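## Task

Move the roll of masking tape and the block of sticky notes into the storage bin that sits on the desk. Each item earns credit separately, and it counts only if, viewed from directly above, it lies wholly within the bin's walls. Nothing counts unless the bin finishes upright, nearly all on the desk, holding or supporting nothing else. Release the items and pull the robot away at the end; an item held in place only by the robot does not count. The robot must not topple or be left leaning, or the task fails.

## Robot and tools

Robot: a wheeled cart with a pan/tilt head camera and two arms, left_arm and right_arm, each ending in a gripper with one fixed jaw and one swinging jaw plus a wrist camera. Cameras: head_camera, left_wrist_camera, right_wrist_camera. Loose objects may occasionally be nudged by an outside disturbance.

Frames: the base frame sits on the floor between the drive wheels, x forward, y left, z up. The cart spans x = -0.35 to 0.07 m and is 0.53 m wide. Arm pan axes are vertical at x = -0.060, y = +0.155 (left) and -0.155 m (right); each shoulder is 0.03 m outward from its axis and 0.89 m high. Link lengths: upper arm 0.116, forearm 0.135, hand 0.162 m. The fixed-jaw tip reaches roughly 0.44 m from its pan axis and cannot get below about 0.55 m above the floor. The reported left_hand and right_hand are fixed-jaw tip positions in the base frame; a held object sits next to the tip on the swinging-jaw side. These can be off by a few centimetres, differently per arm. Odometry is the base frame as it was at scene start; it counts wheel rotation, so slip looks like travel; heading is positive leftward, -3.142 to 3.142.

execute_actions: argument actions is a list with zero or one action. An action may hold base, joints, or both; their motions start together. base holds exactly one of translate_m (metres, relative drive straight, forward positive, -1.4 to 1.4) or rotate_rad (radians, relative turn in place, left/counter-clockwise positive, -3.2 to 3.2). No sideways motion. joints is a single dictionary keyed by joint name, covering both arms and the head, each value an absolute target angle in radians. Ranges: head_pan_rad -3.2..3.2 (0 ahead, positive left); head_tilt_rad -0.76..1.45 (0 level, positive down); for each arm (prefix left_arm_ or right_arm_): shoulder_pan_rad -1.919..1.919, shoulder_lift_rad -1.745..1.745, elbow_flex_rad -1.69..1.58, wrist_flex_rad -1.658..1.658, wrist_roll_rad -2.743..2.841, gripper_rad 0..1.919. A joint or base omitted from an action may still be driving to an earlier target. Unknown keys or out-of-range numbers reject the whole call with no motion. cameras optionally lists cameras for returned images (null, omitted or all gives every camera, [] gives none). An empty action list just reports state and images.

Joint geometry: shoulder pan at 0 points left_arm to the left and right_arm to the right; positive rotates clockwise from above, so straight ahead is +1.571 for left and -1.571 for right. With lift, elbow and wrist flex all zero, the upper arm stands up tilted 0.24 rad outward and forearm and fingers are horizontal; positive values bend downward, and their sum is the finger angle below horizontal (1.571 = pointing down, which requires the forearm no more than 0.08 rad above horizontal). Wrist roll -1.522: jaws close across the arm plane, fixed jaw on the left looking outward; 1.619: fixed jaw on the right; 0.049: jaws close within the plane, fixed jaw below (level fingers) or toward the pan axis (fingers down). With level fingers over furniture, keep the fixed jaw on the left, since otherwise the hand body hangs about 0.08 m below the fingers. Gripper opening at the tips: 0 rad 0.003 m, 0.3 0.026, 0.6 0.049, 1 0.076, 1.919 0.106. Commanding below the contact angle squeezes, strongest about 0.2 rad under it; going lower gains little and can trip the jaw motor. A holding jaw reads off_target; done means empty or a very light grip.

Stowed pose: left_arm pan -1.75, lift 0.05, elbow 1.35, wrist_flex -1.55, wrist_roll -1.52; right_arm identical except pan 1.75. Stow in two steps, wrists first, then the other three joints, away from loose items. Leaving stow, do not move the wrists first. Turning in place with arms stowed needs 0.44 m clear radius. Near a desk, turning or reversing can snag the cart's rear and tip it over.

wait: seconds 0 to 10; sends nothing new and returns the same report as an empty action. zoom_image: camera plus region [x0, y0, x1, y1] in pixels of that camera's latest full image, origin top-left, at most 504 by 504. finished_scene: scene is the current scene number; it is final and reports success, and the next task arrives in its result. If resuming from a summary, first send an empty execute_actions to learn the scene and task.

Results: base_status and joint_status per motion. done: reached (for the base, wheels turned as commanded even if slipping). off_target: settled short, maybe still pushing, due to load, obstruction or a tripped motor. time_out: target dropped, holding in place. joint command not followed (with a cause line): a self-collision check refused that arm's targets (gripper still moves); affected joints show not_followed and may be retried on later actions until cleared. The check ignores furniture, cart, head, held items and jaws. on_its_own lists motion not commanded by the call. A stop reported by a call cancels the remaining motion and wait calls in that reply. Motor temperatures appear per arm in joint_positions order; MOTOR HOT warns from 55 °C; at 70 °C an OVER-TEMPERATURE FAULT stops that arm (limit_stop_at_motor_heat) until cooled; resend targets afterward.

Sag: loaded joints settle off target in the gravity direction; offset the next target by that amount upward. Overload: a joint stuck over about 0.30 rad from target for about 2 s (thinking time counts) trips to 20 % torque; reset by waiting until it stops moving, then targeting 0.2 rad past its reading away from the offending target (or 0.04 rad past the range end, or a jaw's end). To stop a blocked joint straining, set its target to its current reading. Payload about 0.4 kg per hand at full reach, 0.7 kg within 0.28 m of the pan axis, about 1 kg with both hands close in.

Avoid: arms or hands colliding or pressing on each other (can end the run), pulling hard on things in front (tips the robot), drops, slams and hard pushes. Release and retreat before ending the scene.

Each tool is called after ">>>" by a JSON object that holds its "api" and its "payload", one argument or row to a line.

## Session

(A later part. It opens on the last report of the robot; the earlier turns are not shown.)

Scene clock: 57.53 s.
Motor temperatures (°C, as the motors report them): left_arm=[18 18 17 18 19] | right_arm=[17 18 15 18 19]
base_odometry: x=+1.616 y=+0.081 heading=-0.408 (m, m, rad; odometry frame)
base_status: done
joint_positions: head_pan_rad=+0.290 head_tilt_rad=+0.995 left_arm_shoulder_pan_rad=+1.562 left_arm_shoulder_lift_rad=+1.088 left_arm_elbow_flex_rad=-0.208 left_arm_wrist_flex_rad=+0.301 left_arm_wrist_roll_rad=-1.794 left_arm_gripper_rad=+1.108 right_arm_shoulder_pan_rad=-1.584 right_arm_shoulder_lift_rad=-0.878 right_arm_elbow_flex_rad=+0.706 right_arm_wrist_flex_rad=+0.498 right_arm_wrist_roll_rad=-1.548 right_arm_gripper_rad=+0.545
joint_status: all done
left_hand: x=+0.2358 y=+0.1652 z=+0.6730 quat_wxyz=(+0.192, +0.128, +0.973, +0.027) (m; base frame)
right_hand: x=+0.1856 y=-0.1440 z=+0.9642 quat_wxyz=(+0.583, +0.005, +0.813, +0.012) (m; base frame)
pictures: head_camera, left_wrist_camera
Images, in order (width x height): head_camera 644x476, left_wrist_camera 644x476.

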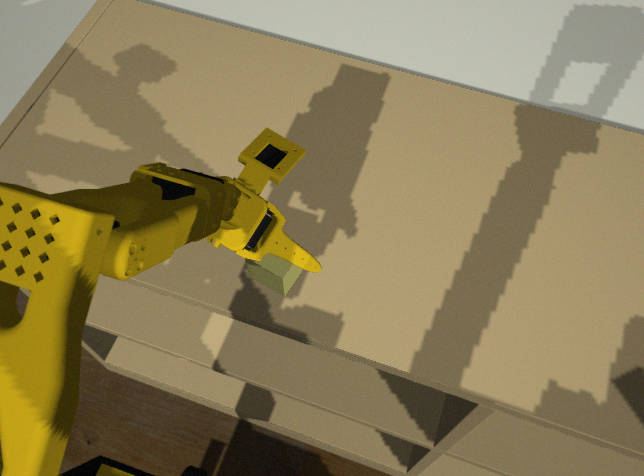

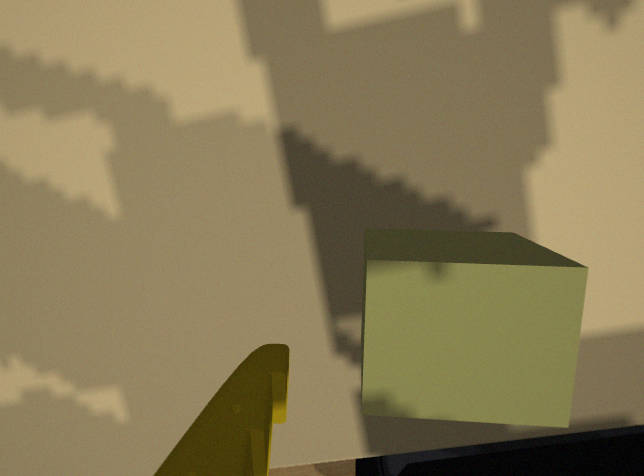

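>>> {"api": "execute_actions", "payload": {
  "actions": [
    {"joints":{"left_arm_shoulder_pan_rad":1.6,"left_arm_shoulder_lift_rad":1.42,"left_arm_elbow_flex_rad":-0.54,"left_arm_wrist_flex_rad":0.23}}
  ],
  "cameras": ["head_camera","left_wrist_camera"]
}}

Scene clock: 58.70 s.
Motor temperatures (°C, as the motors report them): left_arm=[18 18 17 18 19] | right_arm=[17 18 15 18 19]
base_odometry: x=+1.616 y=+0.081 heading=-0.408 (m, m, rad; odometry frame)
base_status: not commanded
joint_positions: head_pan_rad=+0.290 head_tilt_rad=+0.995 left_arm_shoulder_pan_rad=+1.591 left_arm_shoulder_lift_rad=+1.440 left_arm_elbow_flex_rad=-0.507 left_arm_wrist_flex_rad=+0.241 left_arm_wrist_roll_rad=-1.794 left_arm_gripper_rad=+1.108 right_arm_shoulder_pan_rad=-1.584 right_arm_shoulder_lift_rad=-0.878 right_arm_elbow_flex_rad=+0.706 right_arm_wrist_flex_rad=+0.498 right_arm_wrist_roll_rad=-1.548 right_arm_gripper_rad=+0.545
joint_status: all done
left_hand: x=+0.2343 y=+0.1566 z=+0.6285 quat_wxyz=(+0.196, +0.142, +0.970, +0.025) (m; base frame)
right_hand: x=+0.1856 y=-0.1440 z=+0.9642 quat_wxyz=(+0.583, +0.005, +0.813, +0.012) (m; base frame)
pictures: head_camera, left_wrist_camera
Images, in order (width x height): head_camera 644x476, left_wrist_camera 644x476.

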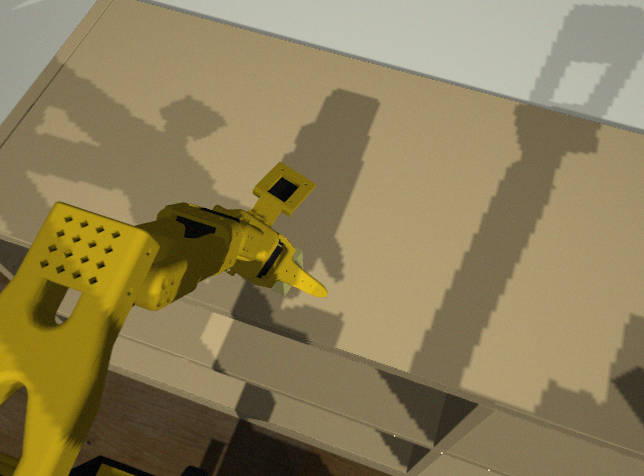

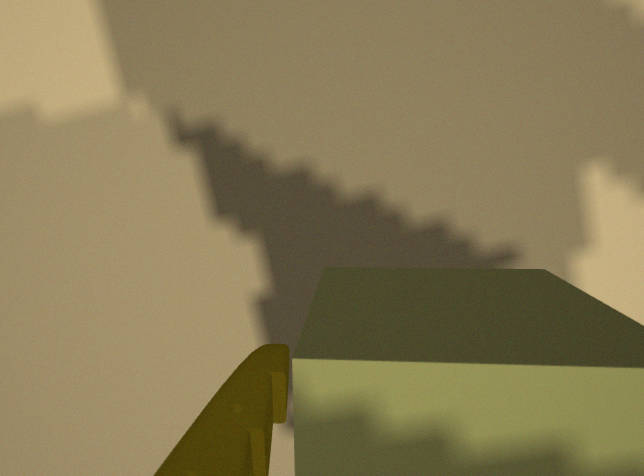

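>>> {"api": "execute_actions", "payload": {
  "actions": [
    {"joints":{"left_arm_gripper_rad":0.38}}
  ],
  "cameras": ["left_wrist_camera"]
}}

Scene clock: 59.67 s.
Motor temperatures (°C, as the motors report them): left_arm=[18 18 17 18 19] | right_arm=[17 18 15 18 19]
base_odometry: x=+1.616 y=+0.081 heading=-0.408 (m, m, rad; odometry frame)
base_status: not commanded
joint_positions: head_pan_rad=+0.290 head_tilt_rad=+0.995 left_arm_shoulder_pan_rad=+1.591 left_arm_shoulder_lift_rad=+1.440 left_arm_elbow_flex_rad=-0.515 left_arm_wrist_flex_rad=+0.239 left_arm_wrist_roll_rad=-1.794 left_arm_gripper_rad=+0.560 right_arm_shoulder_pan_rad=-1.584 right_arm_shoulder_lift_rad=-0.878 right_arm_elbow_flex_rad=+0.706 right_arm_wrist_flex_rad=+0.498 right_arm_wrist_roll_rad=-1.548 right_arm_gripper_rad=+0.545
joint_status: left_arm_gripper_rad off_target (ended at +0.560, target +0.380)
left_hand: x=+0.2365 y=+0.1566 z=+0.6298 quat_wxyz=(+0.201, +0.142, +0.969, +0.025) (m; base frame)
right_hand: x=+0.1856 y=-0.1440 z=+0.9642 quat_wxyz=(+0.583, +0.005, +0.813, +0.012) (m; base frame)
pictures: left_wrist_camera
Images, in order (width x height): left_wrist_camera 644x476.

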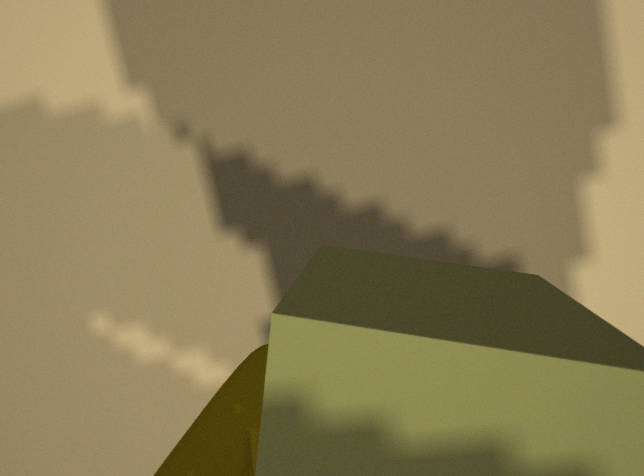

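>>> {"api": "execute_actions", "payload": {
  "actions": [
    {"joints":{"left_arm_shoulder_lift_rad":0.7,"left_arm_elbow_flex_rad":-0.1,"left_arm_wrist_flex_rad":0.5}}
  ],
  "cameras": ["left_wrist_camera"]
}}

>>> {"api": "execute_actions", "payload": {
  "actions": [
    {"base":{"translate_m":-0.9},"joints":{"left_arm_shoulder_lift_rad":-0.7,"left_arm_elbow_flex_rad":0.4,"left_arm_wrist_flex_rad":1.0,"left_arm_shoulder_pan_rad":1.5,"left_arm_wrist_roll_rad":-1.52,"head_pan_rad":2.2,"head_tilt_rad":0.55}}
  ]
}}

Scene clock: 61.13 s.
Motor temperatures (°C, as the motors report them): left_arm=[18 18 17 18 19] | right_arm=[17 18 15 18 19]
base_odometry: x=+1.616 y=+0.081 heading=-0.408 (m, m, rad; odometry frame)
base_status: not commanded
joint_positions: head_pan_rad=+0.290 head_tilt_rad=+0.995 left_arm_shoulder_pan_rad=+1.591 left_arm_shoulder_lift_rad=+0.766 left_arm_elbow_flex_rad=-0.098 left_arm_wrist_flex_rad=+0.497 left_arm_wrist_roll_rad=-1.794 left_arm_gripper_rad=+0.560 right_arm_shoulder_pan_rad=-1.584 right_arm_shoulder_lift_rad=-0.878 right_arm_elbow_flex_rad=+0.706 right_arm_wrist_flex_rad=+0.498 right_arm_wrist_roll_rad=-1.548 right_arm_gripper_rad=+0.545
joint_status: all done
left_hand: x=+0.2429 y=+0.1564 z=+0.7294 quat_wxyz=(+0.200, +0.142, +0.969, +0.025) (m; base frame)
right_hand: x=+0.1856 y=-0.1440 z=+0.9642 quat_wxyz=(+0.583, +0.005, +0.813, +0.012) (m; base frame)
pictures: left_wrist_camera
Images, in order (width x height): left_wrist_camera 644x476.

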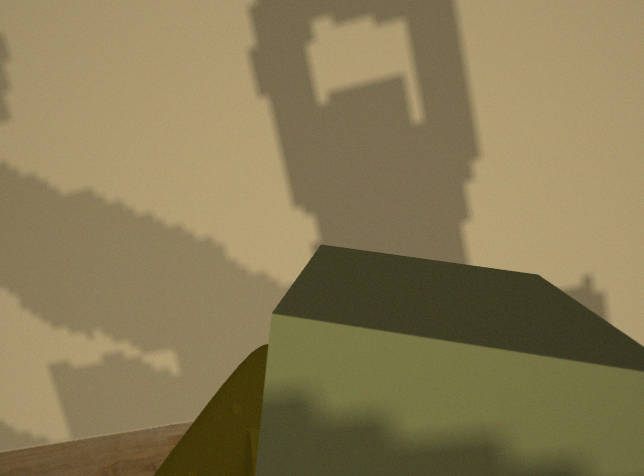

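Scene clock: 66.40 s.
Motor temperatures (°C, as the motors report them): left_arm=[18 18 17 18 19] | right_arm=[17 18 15 18 19]
base_odometry: x=+0.790 y=+0.438 heading=-0.408 (m, m, rad; odometry frame)
base_status: done
joint_positions: head_pan_rad=+2.190 head_tilt_rad=+0.564 left_arm_shoulder_pan_rad=+1.511 left_arm_shoulder_lift_rad=-0.670 left_arm_elbow_flex_rad=+0.408 left_arm_wrist_flex_rad=+0.999 left_arm_wrist_roll_rad=-1.527 left_arm_gripper_rad=+0.560 right_arm_shoulder_pan_rad=-1.584 right_arm_shoulder_lift_rad=-0.878 right_arm_elbow_flex_rad=+0.706 right_arm_wrist_flex_rad=+0.498 right_arm_wrist_roll_rad=-1.548 right_arm_gripper_rad=+0.545
joint_status: all done
left_hand: x=+0.1693 y=+0.1765 z=+0.9315 quat_wxyz=(+0.405, -0.025, +0.914, +0.013) (m; base frame)
right_hand: x=+0.1856 y=-0.1440 z=+0.9642 quat_wxyz=(+0.583, +0.005, +0.813, +0.012) (m; base frame)
pictures: head_camera, left_wrist_camera, right_wrist_camera
Images, in order (width x height): head_camera 644x476, left_wrist_camera 644x476, right_wrist_camera 644x476.

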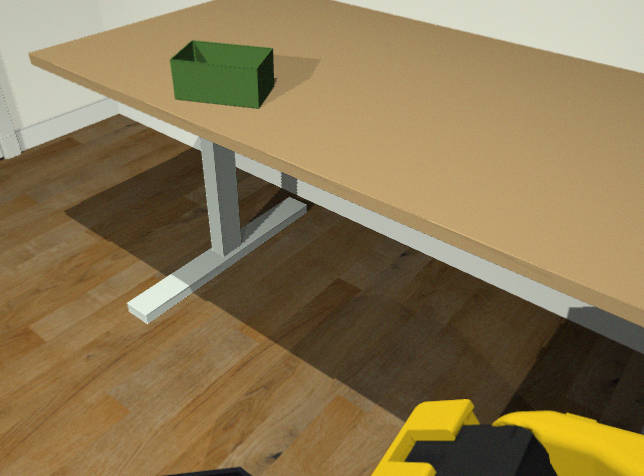

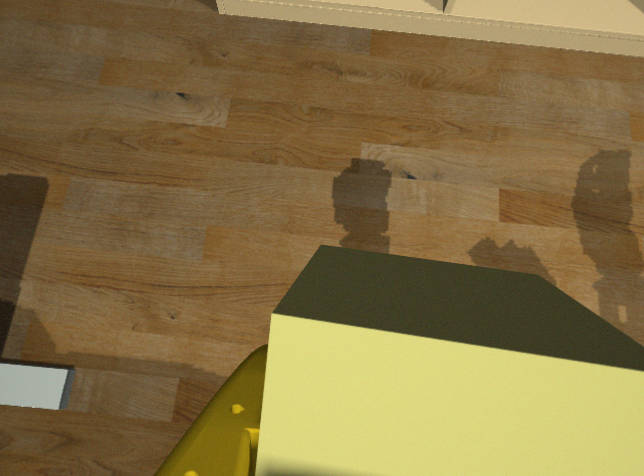

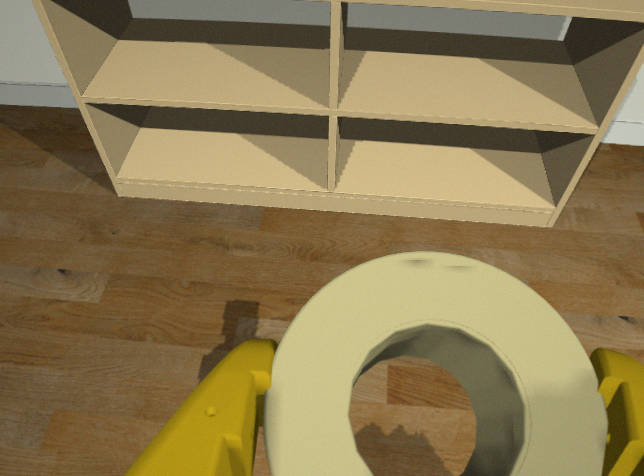

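>>> {"api": "execute_actions", "payload": {
  "actions": [
    {"base":{"translate_m":-0.86},"joints":{"head_pan_rad":0,"head_tilt_rad":0.6}}
  ],
  "cameras": []
}}

>>> {"api": "execute_actions", "payload": {
  "actions": [
    {"base":{"rotate_rad":1.57}}
  ],
  "cameras": ["head_camera"]
}}

Scene clock: 71.77 s.
Motor temperatures (°C, as the motors report them): left_arm=[18 18 17 18 19] | right_arm=[17 18 15 18 19]
base_odometry: x=+0.001 y=+0.782 heading=-0.411 (m, m, rad; odometry frame)
base_status: done
joint_positions: head_pan_rad=+0.010 head_tilt_rad=+0.594 left_arm_shoulder_pan_rad=+1.511 left_arm_shoulder_lift_rad=-0.670 left_arm_elbow_flex_rad=+0.410 left_arm_wrist_flex_rad=+0.999 left_arm_wrist_roll_rad=-1.527 left_arm_gripper_rad=+0.559 right_arm_shoulder_pan_rad=-1.584 right_arm_shoulder_lift_rad=-0.878 right_arm_elbow_flex_rad=+0.706 right_arm_wrist_flex_rad=+0.498 right_arm_wrist_roll_rad=-1.548 right_arm_gripper_rad=+0.545
joint_status: all done
left_hand: x=+0.1692 y=+0.1765 z=+0.9311 quat_wxyz=(+0.404, -0.025, +0.914, +0.013) (m; base frame)
right_hand: x=+0.1856 y=-0.1440 z=+0.9642 quat_wxyz=(+0.583, +0.005, +0.813, +0.012) (m; base frame)
pictures: none
No camera images: the call's "cameras" was empty. Leave "cameras" out to get every camera's image.

Scene clock: 74.43 s.
Motor temperatures (°C, as the motors report them): left_arm=[18 18 17 18 19] | right_arm=[17 18 15 18 19]
base_odometry: x=+0.001 y=+0.782 heading=+1.158 (m, m, rad; odometry frame)
base_status: done
joint_positions: head_pan_rad=+0.010 head_tilt_rad=+0.594 left_arm_shoulder_pan_rad=+1.509 left_arm_shoulder_lift_rad=-0.670 left_arm_elbow_flex_rad=+0.410 left_arm_wrist_flex_rad=+0.999 left_arm_wrist_roll_rad=-1.527 left_arm_gripper_rad=+0.559 right_arm_shoulder_pan_rad=-1.584 right_arm_shoulder_lift_rad=-0.878 right_arm_elbow_flex_rad=+0.706 right_arm_wrist_flex_rad=+0.498 right_arm_wrist_roll_rad=-1.548 right_arm_gripper_rad=+0.545
joint_status: not commanded
left_hand: x=+0.1692 y=+0.1768 z=+0.9311 quat_wxyz=(+0.404, -0.026, +0.914, +0.013) (m; base frame)
right_hand: x=+0.1856 y=-0.1440 z=+0.9642 quat_wxyz=(+0.583, +0.005, +0.813, +0.012) (m; base frame)
pictures: head_camera
Images, in order (width x height): head_camera 644x476.

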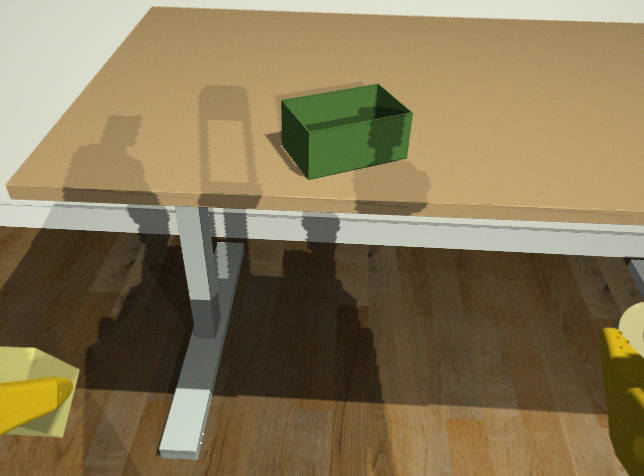

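>>> {"api": "execute_actions", "payload": {
  "actions": [
    {"base":{"translate_m":0.47},"joints":{"head_tilt_rad":0.95}}
  ],
  "cameras": ["head_camera"]
}}

Scene clock: 77.83 s.
Motor temperatures (°C, as the motors report them): left_arm=[18 18 17 18 19] | right_arm=[17 18 15 18 19]
base_odometry: x=+0.189 y=+1.213 heading=+1.159 (m, m, rad; odometry frame)
base_status: done
joint_positions: head_pan_rad=+0.010 head_tilt_rad=+0.945 left_arm_shoulder_pan_rad=+1.509 left_arm_shoulder_lift_rad=-0.670 left_arm_elbow_flex_rad=+0.410 left_arm_wrist_flex_rad=+0.999 left_arm_wrist_roll_rad=-1.527 left_arm_gripper_rad=+0.559 right_arm_shoulder_pan_rad=-1.584 right_arm_shoulder_lift_rad=-0.878 right_arm_elbow_flex_rad=+0.706 right_arm_wrist_flex_rad=+0.498 right_arm_wrist_roll_rad=-1.548 right_arm_gripper_rad=+0.545
joint_status: all done
left_hand: x=+0.1692 y=+0.1768 z=+0.9311 quat_wxyz=(+0.404, -0.026, +0.914, +0.013) (m; base frame)
right_hand: x=+0.1856 y=-0.1440 z=+0.9642 quat_wxyz=(+0.583, +0.005, +0.813, +0.012) (m; base frame)
pictures: head_camera
Images, in order (width x height): head_camera 644x476.

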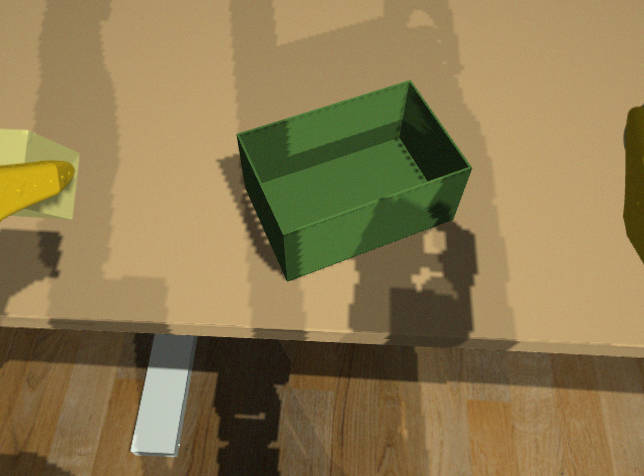

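>>> {"api": "execute_actions", "payload": {
  "actions": [
    {"base":{"translate_m":0.03},"joints":{"right_arm_shoulder_pan_rad":-1.919,"right_arm_shoulder_lift_rad":0.49,"right_arm_elbow_flex_rad":-0.75,"right_arm_wrist_flex_rad":1.19,"left_arm_shoulder_pan_rad":1.3}}
  ],
  "cameras": ["head_camera","right_wrist_camera"]
}}

Scene clock: 80.20 s.
Motor temperatures (°C, as the motors report them): left_arm=[18 18 17 18 19] | right_arm=[17 18 15 18 19]
base_odometry: x=+0.201 y=+1.241 heading=+1.159 (m, m, rad; odometry frame)
base_status: done
joint_positions: head_pan_rad=+0.010 head_tilt_rad=+0.945 left_arm_shoulder_pan_rad=+1.310 left_arm_shoulder_lift_rad=-0.671 left_arm_elbow_flex_rad=+0.410 left_arm_wrist_flex_rad=+0.999 left_arm_wrist_roll_rad=-1.527 left_arm_gripper_rad=+0.559 right_arm_shoulder_pan_rad=-1.880 right_arm_shoulder_lift_rad=+0.510 right_arm_elbow_flex_rad=-0.710 right_arm_wrist_flex_rad=+1.187 right_arm_wrist_roll_rad=-1.548 right_arm_gripper_rad=+0.545
joint_status: right_arm_shoulder_pan_rad off_target (ended at -1.881, target -1.919); the others done
joint sent to its limit — the command would take right_arm_shoulder_pan_rad past its lower limit, so that joint was sent only as far as its limit.
left_hand: x=+0.1602 y=+0.2218 z=+0.9314 quat_wxyz=(+0.401, -0.117, +0.907, +0.054) (m; base frame)
right_hand: x=+0.2515 y=-0.0473 z=+0.8764 quat_wxyz=(+0.284, -0.135, +0.948, +0.048) (m; base frame)
pictures: head_camera, right_wrist_camera
Images, in order (width x height): head_camera 644x476, right_wrist_camera 644x476.

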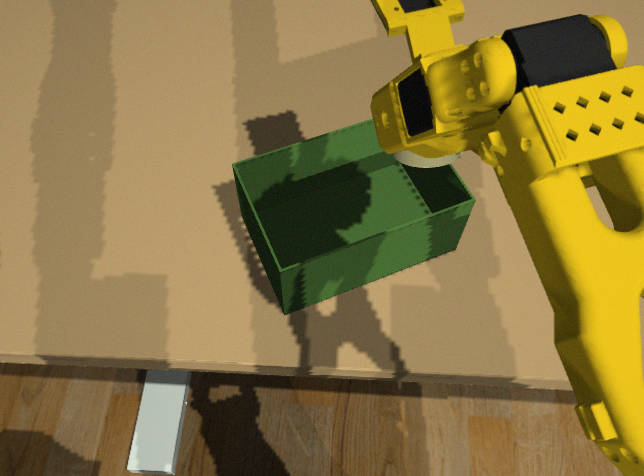

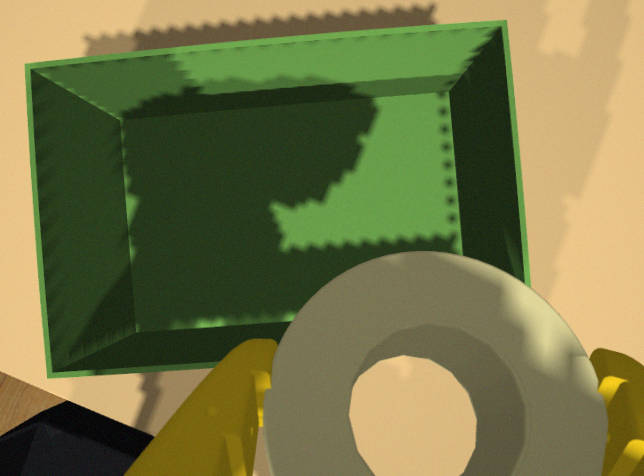

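>>> {"api": "execute_actions", "payload": {
  "actions": [
    {"base":{"translate_m":0.025},"joints":{"right_arm_shoulder_pan_rad":-1.88,"right_arm_wrist_flex_rad":0.99}}
  ],
  "cameras": []
}}

>>> {"api": "execute_actions", "payload": {
  "actions": [
    {"base":{"rotate_rad":0.05},"joints":{"right_arm_shoulder_lift_rad":0.665,"right_arm_elbow_flex_rad":-0.68,"head_tilt_rad":1.15}}
  ],
  "cameras": ["head_camera","right_wrist_camera"]
}}

Scene clock: 81.47 s.
Motor temperatures (°C, as the motors report them): left_arm=[18 18 17 18 19] | right_arm=[17 18 15 18 19]
base_odometry: x=+0.211 y=+1.265 heading=+1.159 (m, m, rad; odometry frame)
base_status: done
joint_positions: head_pan_rad=+0.010 head_tilt_rad=+0.945 left_arm_shoulder_pan_rad=+1.310 left_arm_shoulder_lift_rad=-0.671 left_arm_elbow_flex_rad=+0.410 left_arm_wrist_flex_rad=+0.999 left_arm_wrist_roll_rad=-1.527 left_arm_gripper_rad=+0.559 right_arm_shoulder_pan_rad=-1.880 right_arm_shoulder_lift_rad=+0.513 right_arm_elbow_flex_rad=-0.710 right_arm_wrist_flex_rad=+1.006 right_arm_wrist_roll_rad=-1.548 right_arm_gripper_rad=+0.545
joint_status: all done
left_hand: x=+0.1602 y=+0.2218 z=+0.9314 quat_wxyz=(+0.401, -0.117, +0.907, +0.054) (m; base frame)
right_hand: x=+0.2731 y=-0.0404 z=+0.8935 quat_wxyz=(+0.366, -0.131, +0.919, +0.062) (m; base frame)
pictures: none
No camera images: the call's "cameras" was empty. Leave "cameras" out to get every camera's image.

Scene clock: 82.33 s.
Motor temperatures (°C, as the motors report them): left_arm=[18 18 17 18 19] | right_arm=[17 18 15 18 19]
base_odometry: x=+0.212 y=+1.265 heading=+1.209 (m, m, rad; odometry frame)
base_status: done
joint_positions: head_pan_rad=+0.010 head_tilt_rad=+1.145 left_arm_shoulder_pan_rad=+1.310 left_arm_shoulder_lift_rad=-0.671 left_arm_elbow_flex_rad=+0.410 left_arm_wrist_flex_rad=+0.999 left_arm_wrist_roll_rad=-1.527 left_arm_gripper_rad=+0.559 right_arm_shoulder_pan_rad=-1.880 right_arm_shoulder_lift_rad=+0.688 right_arm_elbow_flex_rad=-0.674 right_arm_wrist_flex_rad=+1.004 right_arm_wrist_roll_rad=-1.548 right_arm_gripper_rad=+0.545
joint_status: all done
left_hand: x=+0.1602 y=+0.2218 z=+0.9314 quat_wxyz=(+0.401, -0.117, +0.907, +0.054) (m; base frame)
right_hand: x=+0.2641 y=-0.0433 z=+0.8298 quat_wxyz=(+0.269, -0.136, +0.952, +0.046) (m; base frame)
pictures: head_camera, right_wrist_camera
Images, in order (width x height): head_camera 644x476, right_wrist_camera 644x476.

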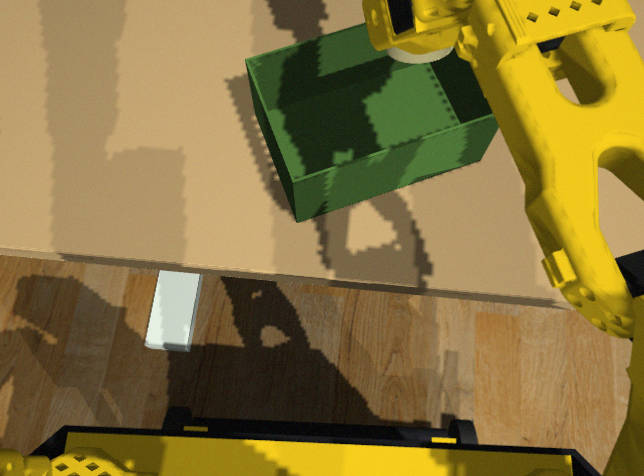

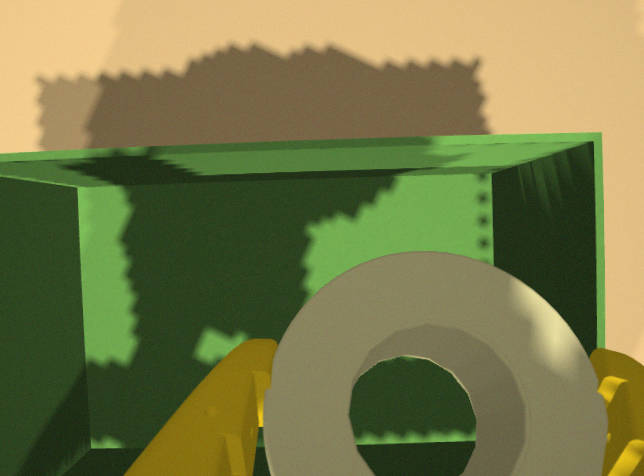

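>>> {"api": "execute_actions", "payload": {
  "actions": [
    {"joints":{"right_arm_shoulder_lift_rad":0.805,"right_arm_elbow_flex_rad":-0.425,"right_arm_wrist_flex_rad":0.59,"head_tilt_rad":1.0}}
  ],
  "cameras": ["head_camera","right_wrist_camera"]
}}

Scene clock: 83.63 s.
Motor temperatures (°C, as the motors report them): left_arm=[18 18 17 18 19] | right_arm=[17 18 15 18 19]
base_odometry: x=+0.212 y=+1.265 heading=+1.209 (m, m, rad; odometry frame)
base_status: not commanded
joint_positions: head_pan_rad=+0.010 head_tilt_rad=+1.015 left_arm_shoulder_pan_rad=+1.310 left_arm_shoulder_lift_rad=-0.671 left_arm_elbow_flex_rad=+0.410 left_arm_wrist_flex_rad=+0.999 left_arm_wrist_roll_rad=-1.527 left_arm_gripper_rad=+0.559 right_arm_shoulder_pan_rad=-1.880 right_arm_shoulder_lift_rad=+0.833 right_arm_elbow_flex_rad=-0.421 right_arm_wrist_flex_rad=+0.605 right_arm_wrist_roll_rad=-1.548 right_arm_gripper_rad=+0.545
joint_status: all done
left_hand: x=+0.1602 y=+0.2218 z=+0.9314 quat_wxyz=(+0.401, -0.117, +0.907, +0.054) (m; base frame)
right_hand: x=+0.2641 y=-0.0433 z=+0.7634 quat_wxyz=(+0.270, -0.136, +0.952, +0.046) (m; base frame)
pictures: head_camera, right_wrist_camera
Images, in order (width x height): head_camera 644x476, right_wrist_camera 644x476.

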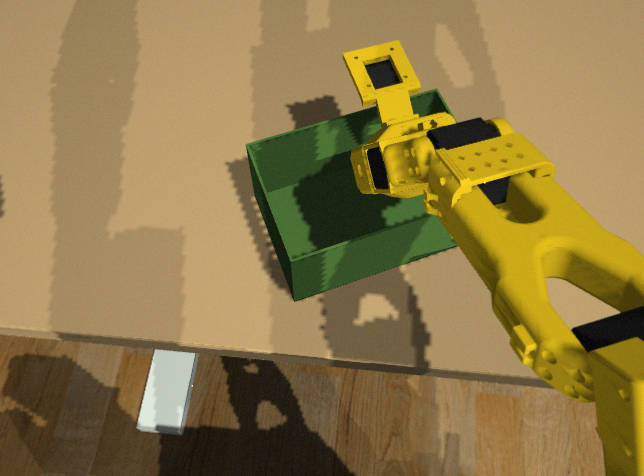

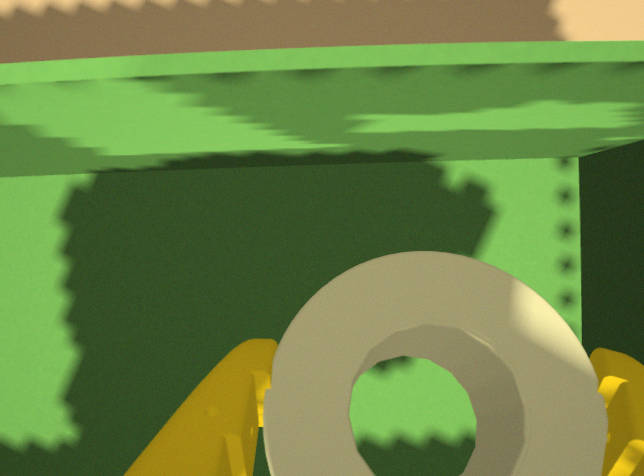

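>>> {"api": "execute_actions", "payload": {
  "actions": [
    {"joints":{"right_arm_shoulder_lift_rad":0.835}}
  ],
  "cameras": []
}}

>>> {"api": "execute_actions", "payload": {
  "actions": [
    {"joints":{"right_arm_gripper_rad":0.72}}
  ],
  "cameras": ["right_wrist_camera"]
}}

>>> {"api": "execute_actions", "payload": {
  "actions": [
    {"joints":{"right_arm_shoulder_lift_rad":0.5,"right_arm_elbow_flex_rad":-0.72,"right_arm_wrist_flex_rad":1.05}}
  ],
  "cameras": ["right_wrist_camera"]
}}

>>> {"api": "execute_actions", "payload": {
  "actions": [
    {"base":{"rotate_rad":-0.25},"joints":{"right_arm_shoulder_lift_rad":-0.7,"right_arm_elbow_flex_rad":0.3,"right_arm_shoulder_pan_rad":-1.2}}
  ],
  "cameras": ["head_camera"]
}}

Scene clock: 84.47 s.
Motor temperatures (°C, as the motors report them): left_arm=[18 18 17 18 19] | right_arm=[17 18 15 18 19]
base_odometry: x=+0.212 y=+1.265 heading=+1.209 (m, m, rad; odometry frame)
base_status: not commanded
joint_positions: head_pan_rad=+0.010 head_tilt_rad=+1.015 left_arm_shoulder_pan_rad=+1.310 left_arm_shoulder_lift_rad=-0.671 left_arm_elbow_flex_rad=+0.410 left_arm_wrist_flex_rad=+0.999 left_arm_wrist_roll_rad=-1.527 left_arm_gripper_rad=+0.559 right_arm_shoulder_pan_rad=-1.880 right_arm_shoulder_lift_rad=+0.859 right_arm_elbow_flex_rad=-0.421 right_arm_wrist_flex_rad=+0.604 right_arm_wrist_roll_rad=-1.548 right_arm_gripper_rad=+0.545
joint_status: all done
left_hand: x=+0.1602 y=+0.2218 z=+0.9314 quat_wxyz=(+0.401, -0.117, +0.907, +0.054) (m; base frame)
right_hand: x=+0.2609 y=-0.0443 z=+0.7554 quat_wxyz=(+0.258, -0.136, +0.955, +0.044) (m; base frame)
pictures: none
No camera images: the call's "cameras" was empty. Leave "cameras" out to get every camera's image.

Scene clock: 85.17 s.
Motor temperatures (°C, as the motors report them): left_arm=[18 18 17 18 19] | right_arm=[17 18 15 18 19]
base_odometry: x=+0.212 y=+1.265 heading=+1.209 (m, m, rad; odometry frame)
base_status: not commanded
joint_positions: head_pan_rad=+0.010 head_tilt_rad=+1.015 left_arm_shoulder_pan_rad=+1.310 left_arm_shoulder_lift_rad=-0.671 left_arm_elbow_flex_rad=+0.410 left_arm_wrist_flex_rad=+0.999 left_arm_wrist_roll_rad=-1.527 left_arm_gripper_rad=+0.559 right_arm_shoulder_pan_rad=-1.880 right_arm_shoulder_lift_rad=+0.859 right_arm_elbow_flex_rad=-0.421 right_arm_wrist_flex_rad=+0.604 right_arm_wrist_roll_rad=-1.548 right_arm_gripper_rad=+0.710
joint_status: all done
left_hand: x=+0.1602 y=+0.2218 z=+0.9314 quat_wxyz=(+0.401, -0.117, +0.907, +0.054) (m; base frame)
right_hand: x=+0.2609 y=-0.0443 z=+0.7554 quat_wxyz=(+0.258, -0.136, +0.955, +0.044) (m; base frame)
pictures: right_wrist_camera
Images, in order (width x height): right_wrist_camera 644x476.

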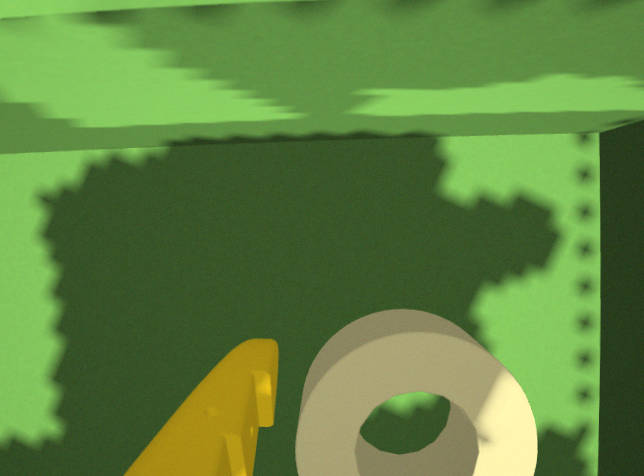

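Scene clock: 86.27 s.
Motor temperatures (°C, as the motors report them): left_arm=[18 18 17 18 19] | right_arm=[17 18 15 18 19]
base_odometry: x=+0.212 y=+1.265 heading=+1.209 (m, m, rad; odometry frame)
base_status: not commanded
joint_positions: head_pan_rad=+0.010 head_tilt_rad=+1.015 left_arm_shoulder_pan_rad=+1.310 left_arm_shoulder_lift_rad=-0.671 left_arm_elbow_flex_rad=+0.410 left_arm_wrist_flex_rad=+0.999 left_arm_wrist_roll_rad=-1.527 left_arm_gripper_rad=+0.559 right_arm_shoulder_pan_rad=-1.880 right_arm_shoulder_lift_rad=+0.558 right_arm_elbow_flex_rad=-0.682 right_arm_wrist_flex_rad=+1.045 right_arm_wrist_roll_rad=-1.548 right_arm_gripper_rad=+0.711
joint_status: all done
left_hand: x=+0.1602 y=+0.2218 z=+0.9314 quat_wxyz=(+0.401, -0.117, +0.907, +0.054) (m; base frame)
right_hand: x=+0.2653 y=-0.0429 z=+0.8687 quat_wxyz=(+0.315, -0.134, +0.938, +0.053) (m; base frame)
pictures: right_wrist_camera
Images, in order (width x height): right_wrist_camera 644x476.

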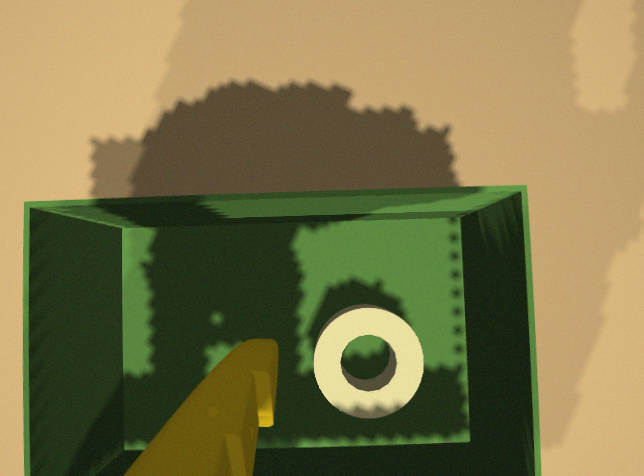

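Scene clock: 87.80 s.
Motor temperatures (°C, as the motors report them): left_arm=[18 18 17 18 19] | right_arm=[17 18 15 18 19]
base_odometry: x=+0.212 y=+1.265 heading=+0.961 (m, m, rad; odometry frame)
base_status: done
joint_positions: head_pan_rad=+0.010 head_tilt_rad=+1.015 left_arm_shoulder_pan_rad=+1.310 left_arm_shoulder_lift_rad=-0.671 left_arm_elbow_flex_rad=+0.410 left_arm_wrist_flex_rad=+0.999 left_arm_wrist_roll_rad=-1.527 left_arm_gripper_rad=+0.559 right_arm_shoulder_pan_rad=-1.207 right_arm_shoulder_lift_rad=-0.677 right_arm_elbow_flex_rad=+0.301 right_arm_wrist_flex_rad=+1.047 right_arm_wrist_roll_rad=-1.548 right_arm_gripper_rad=+0.711
joint_status: all done
left_hand: x=+0.1602 y=+0.2218 z=+0.9314 quat_wxyz=(+0.401, -0.117, +0.907, +0.054) (m; base frame)
right_hand: x=+0.1586 y=-0.2300 z=+0.9537 quat_wxyz=(+0.429, +0.175, +0.883, -0.073) (m; base frame)
pictures: head_camera
Images, in order (width x height): head_camera 644x476.

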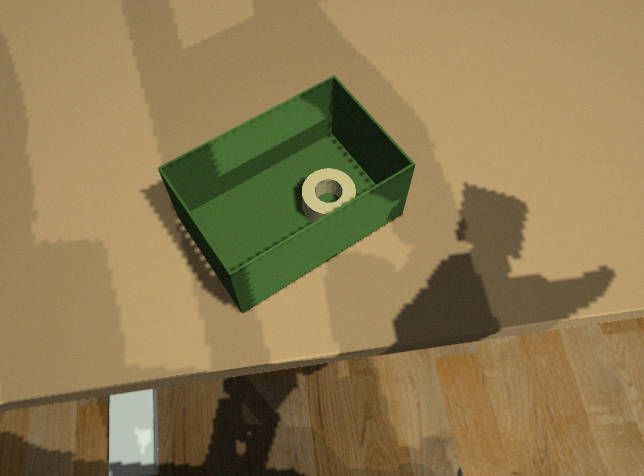

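>>> {"api": "execute_actions", "payload": {
  "actions": [
    {"joints":{"left_arm_shoulder_pan_rad":1.87,"left_arm_shoulder_lift_rad":0.45,"left_arm_elbow_flex_rad":-0.6,"left_arm_wrist_flex_rad":1.17,"left_arm_wrist_roll_rad":-2.1}}
  ],
  "cameras": ["head_camera","left_wrist_camera"]
}}

Scene clock: 91.13 s.
Motor temperatures (°C, as the motors report them): left_arm=[18 18 17 18 19] | right_arm=[17 18 15 18 19]
base_odometry: x=+0.212 y=+1.265 heading=+0.961 (m, m, rad; odometry frame)
base_status: not commanded
joint_positions: head_pan_rad=+0.010 head_tilt_rad=+1.015 left_arm_shoulder_pan_rad=+1.859 left_arm_shoulder_lift_rad=+0.475 left_arm_elbow_flex_rad=-0.552 left_arm_wrist_flex_rad=+1.169 left_arm_wrist_roll_rad=-2.094 left_arm_gripper_rad=+0.559 right_arm_shoulder_pan_rad=-1.207 right_arm_shoulder_lift_rad=-0.677 right_arm_elbow_flex_rad=+0.301 right_arm_wrist_flex_rad=+1.047 right_arm_wrist_roll_rad=-1.548 right_arm_gripper_rad=+0.711
joint_status: all done
left_hand: x=+0.2472 y=+0.0707 z=+0.8564 quat_wxyz=(+0.235, +0.405, +0.883, +0.034) (m; base frame)
right_hand: x=+0.1586 y=-0.2300 z=+0.9537 quat_wxyz=(+0.429, +0.175, +0.883, -0.073) (m; base frame)
pictures: head_camera, left_wrist_camera
Images, in order (width x height): head_camera 644x476, left_wrist_camera 644x476.

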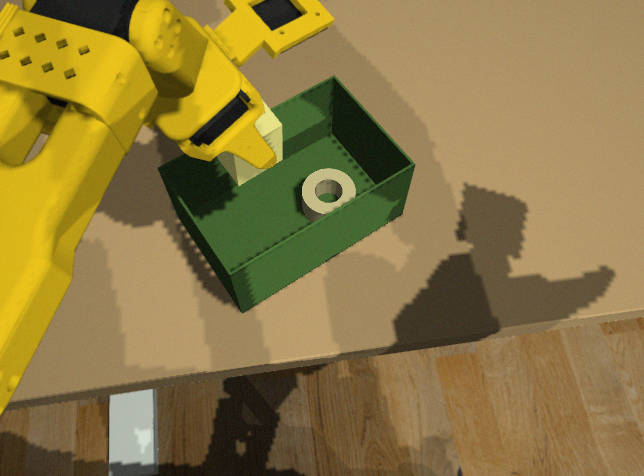

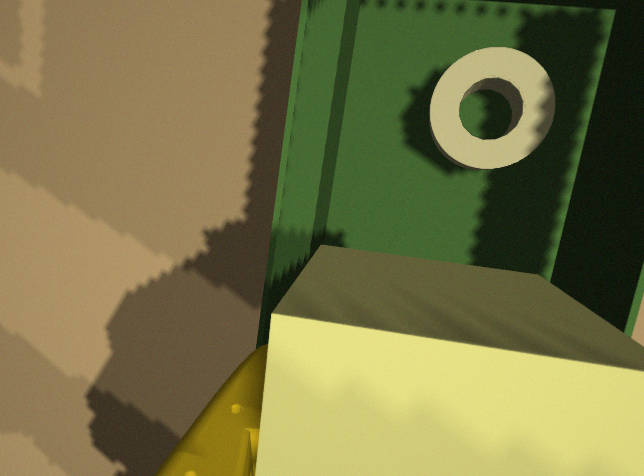

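>>> {"api": "execute_actions", "payload": {
  "actions": [
    {"base":{"translate_m":-0.02}}
  ],
  "cameras": []
}}

>>> {"api": "execute_actions", "payload": {
  "actions": [
    {"joints":{"left_arm_shoulder_lift_rad":0.62,"left_arm_elbow_flex_rad":-0.21,"left_arm_wrist_flex_rad":0.65}}
  ],
  "cameras": ["head_camera","left_wrist_camera"]
}}

Scene clock: 92.33 s.
Motor temperatures (°C, as the motors report them): left_arm=[18 18 17 18 19] | right_arm=[17 18 15 18 19]
base_odometry: x=+0.200 y=+1.249 heading=+0.960 (m, m, rad; odometry frame)
base_status: done
joint_positions: head_pan_rad=+0.010 head_tilt_rad=+1.015 left_arm_shoulder_pan_rad=+1.861 left_arm_shoulder_lift_rad=+0.475 left_arm_elbow_flex_rad=-0.553 left_arm_wrist_flex_rad=+1.169 left_arm_wrist_roll_rad=-2.094 left_arm_gripper_rad=+0.559 right_arm_shoulder_pan_rad=-1.207 right_arm_shoulder_lift_rad=-0.680 right_arm_elbow_flex_rad=+0.301 right_arm_wrist_flex_rad=+1.047 right_arm_wrist_roll_rad=-1.548 right_arm_gripper_rad=+0.711
joint_status: not commanded
left_hand: x=+0.2473 y=+0.0702 z=+0.8567 quat_wxyz=(+0.236, +0.406, +0.882, +0.033) (m; base frame)
right_hand: x=+0.1584 y=-0.2300 z=+0.9544 quat_wxyz=(+0.430, +0.175, +0.883, -0.073) (m; base frame)
pictures: none
No camera images: the call's "cameras" was empty. Leave "cameras" out to get every camera's image.

Scene clock: 93.50 s.
Motor temperatures (°C, as the motors report them): left_arm=[18 18 17 18 19] | right_arm=[17 18 15 18 19]
base_odometry: x=+0.200 y=+1.249 heading=+0.960 (m, m, rad; odometry frame)
base_status: not commanded
joint_positions: head_pan_rad=+0.010 head_tilt_rad=+1.015 left_arm_shoulder_pan_rad=+1.861 left_arm_shoulder_lift_rad=+0.648 left_arm_elbow_flex_rad=-0.204 left_arm_wrist_flex_rad=+0.663 left_arm_wrist_roll_rad=-2.094 left_arm_gripper_rad=+0.559 right_arm_shoulder_pan_rad=-1.207 right_arm_shoulder_lift_rad=-0.680 right_arm_elbow_flex_rad=+0.301 right_arm_wrist_flex_rad=+1.047 right_arm_wrist_roll_rad=-1.548 right_arm_gripper_rad=+0.711
joint_status: all done
left_hand: x=+0.2487 y=+0.0698 z=+0.7718 quat_wxyz=(+0.228, +0.407, +0.884, +0.032) (m; base frame)
right_hand: x=+0.1584 y=-0.2300 z=+0.9544 quat_wxyz=(+0.430, +0.175, +0.883, -0.073) (m; base frame)
pictures: head_camera, left_wrist_camera
Images, in order (width x height): head_camera 644x476, left_wrist_camera 644x476.

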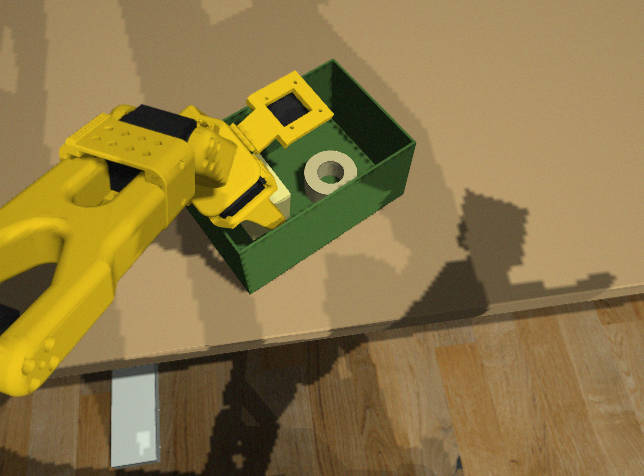

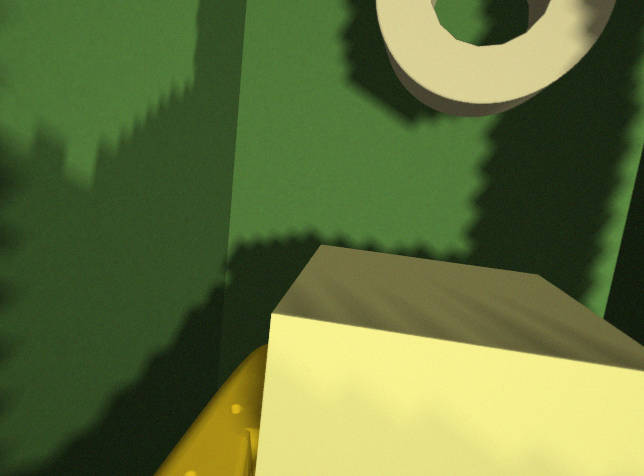

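>>> {"api": "execute_actions", "payload": {
  "actions": [
    {"joints":{"left_arm_shoulder_lift_rad":0.675,"left_arm_wrist_flex_rad":0.61}}
  ],
  "cameras": ["left_wrist_camera"]
}}

>>> {"api": "execute_actions", "payload": {
  "actions": [
    {"joints":{"left_arm_gripper_rad":0.72}}
  ],
  "cameras": ["left_wrist_camera"]
}}

>>> {"api": "execute_actions", "payload": {
  "actions": [
    {"joints":{"left_arm_shoulder_lift_rad":0.4,"left_arm_elbow_flex_rad":-0.6,"left_arm_wrist_flex_rad":1.17}}
  ],
  "cameras": ["head_camera"]
}}

>>> {"api": "execute_actions", "payload": {
  "actions": [
    {"base":{"translate_m":-0.25},"joints":{"left_arm_shoulder_lift_rad":-0.7,"left_arm_elbow_flex_rad":0.3,"left_arm_shoulder_pan_rad":1.3,"head_tilt_rad":0.75}}
  ],
  "cameras": ["head_camera"]
}}

Scene clock: 94.47 s.
Motor temperatures (°C, as the motors report them): left_arm=[18 18 17 18 19] | right_arm=[17 18 15 18 19]
base_odometry: x=+0.200 y=+1.249 heading=+0.960 (m, m, rad; odometry frame)
base_status: not commanded
joint_positions: head_pan_rad=+0.010 head_tilt_rad=+1.015 left_arm_shoulder_pan_rad=+1.861 left_arm_shoulder_lift_rad=+0.702 left_arm_elbow_flex_rad=-0.204 left_arm_wrist_flex_rad=+0.624 left_arm_wrist_roll_rad=-2.094 left_arm_gripper_rad=+0.559 right_arm_shoulder_pan_rad=-1.207 right_arm_shoulder_lift_rad=-0.680 right_arm_elbow_flex_rad=+0.301 right_arm_wrist_flex_rad=+1.047 right_arm_wrist_roll_rad=-1.548 right_arm_gripper_rad=+0.711
joint_status: all done
left_hand: x=+0.2473 y=+0.0702 z=+0.7591 quat_wxyz=(+0.220, +0.407, +0.886, +0.031) (m; base frame)
right_hand: x=+0.1584 y=-0.2300 z=+0.9544 quat_wxyz=(+0.430, +0.175, +0.883, -0.073) (m; base frame)
pictures: left_wrist_camera
Images, in order (width x height): left_wrist_camera 644x476.

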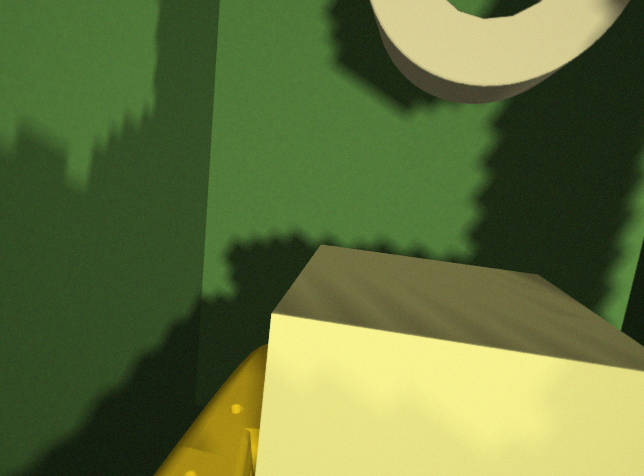

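Scene clock: 95.17 s.
Motor temperatures (°C, as the motors report them): left_arm=[18 18 17 18 19] | right_arm=[17 18 15 18 19]
base_odometry: x=+0.200 y=+1.249 heading=+0.960 (m, m, rad; odometry frame)
base_status: not commanded
joint_positions: head_pan_rad=+0.010 head_tilt_rad=+1.015 left_arm_shoulder_pan_rad=+1.861 left_arm_shoulder_lift_rad=+0.702 left_arm_elbow_flex_rad=-0.204 left_arm_wrist_flex_rad=+0.621 left_arm_wrist_roll_rad=-2.094 left_arm_gripper_rad=+0.710 right_arm_shoulder_pan_rad=-1.207 right_arm_shoulder_lift_rad=-0.680 right_arm_elbow_flex_rad=+0.301 right_arm_wrist_flex_rad=+1.047 right_arm_wrist_roll_rad=-1.548 right_arm_gripper_rad=+0.711
joint_status: all done
left_hand: x=+0.2477 y=+0.0701 z=+0.7594 quat_wxyz=(+0.222, +0.407, +0.885, +0.031) (m; base frame)
right_hand: x=+0.1584 y=-0.2300 z=+0.9544 quat_wxyz=(+0.430, +0.175, +0.883, -0.073) (m; base frame)
pictures: left_wrist_camera
Images, in order (width x height): left_wrist_camera 644x476.

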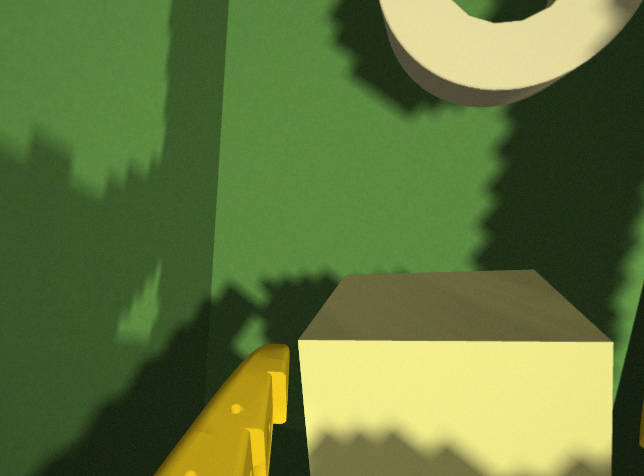

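Scene clock: 96.33 s.
Motor temperatures (°C, as the motors report them): left_arm=[18 18 17 18 19] | right_arm=[17 18 15 18 19]
base_odometry: x=+0.200 y=+1.249 heading=+0.960 (m, m, rad; odometry frame)
base_status: not commanded
joint_positions: head_pan_rad=+0.010 head_tilt_rad=+1.015 left_arm_shoulder_pan_rad=+1.861 left_arm_shoulder_lift_rad=+0.453 left_arm_elbow_flex_rad=-0.560 left_arm_wrist_flex_rad=+1.166 left_arm_wrist_roll_rad=-2.094 left_arm_gripper_rad=+0.711 right_arm_shoulder_pan_rad=-1.207 right_arm_shoulder_lift_rad=-0.680 right_arm_elbow_flex_rad=+0.301 right_arm_wrist_flex_rad=+1.047 right_arm_wrist_roll_rad=-1.548 right_arm_gripper_rad=+0.711
joint_status: all done
left_hand: x=+0.2491 y=+0.0697 z=+0.8644 quat_wxyz=(+0.250, +0.404, +0.879, +0.036) (m; base frame)
right_hand: x=+0.1584 y=-0.2300 z=+0.9544 quat_wxyz=(+0.430, +0.175, +0.883, -0.073) (m; base frame)
pictures: head_camera
Images, in order (width x height): head_camera 644x476.

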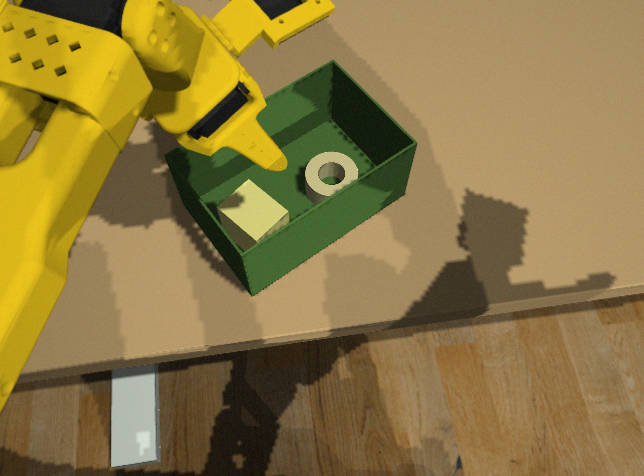

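Scene clock: 98.37 s.
Motor temperatures (°C, as the motors report them): left_arm=[18 18 17 18 19] | right_arm=[17 18 15 18 19]
base_odometry: x=+0.056 y=+1.044 heading=+0.958 (m, m, rad; odometry frame)
base_status: done
joint_positions: head_pan_rad=+0.010 head_tilt_rad=+0.764 left_arm_shoulder_pan_rad=+1.310 left_arm_shoulder_lift_rad=-0.679 left_arm_elbow_flex_rad=+0.304 left_arm_wrist_flex_rad=+1.167 left_arm_wrist_roll_rad=-2.094 left_arm_gripper_rad=+0.711 right_arm_shoulder_pan_rad=-1.207 right_arm_shoulder_lift_rad=-0.680 right_arm_elbow_flex_rad=+0.301 right_arm_wrist_flex_rad=+1.047 right_arm_wrist_roll_rad=-1.548 right_arm_gripper_rad=+0.711
joint_status: all done
left_hand: x=+0.1516 y=+0.2183 z=+0.9420 quat_wxyz=(+0.347, +0.144, +0.914, +0.153) (m; base frame)
right_hand: x=+0.1584 y=-0.2300 z=+0.9544 quat_wxyz=(+0.430, +0.175, +0.883, -0.073) (m; base frame)
pictures: head_camera
Images, in order (width x height): head_camera 644x476.

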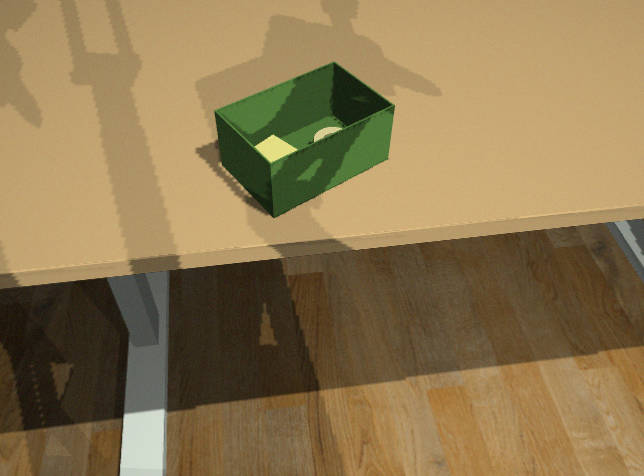

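>>> {"api": "finished_scene", "payload": {
  "scene": 1
}}

The scene is finished: the task was done.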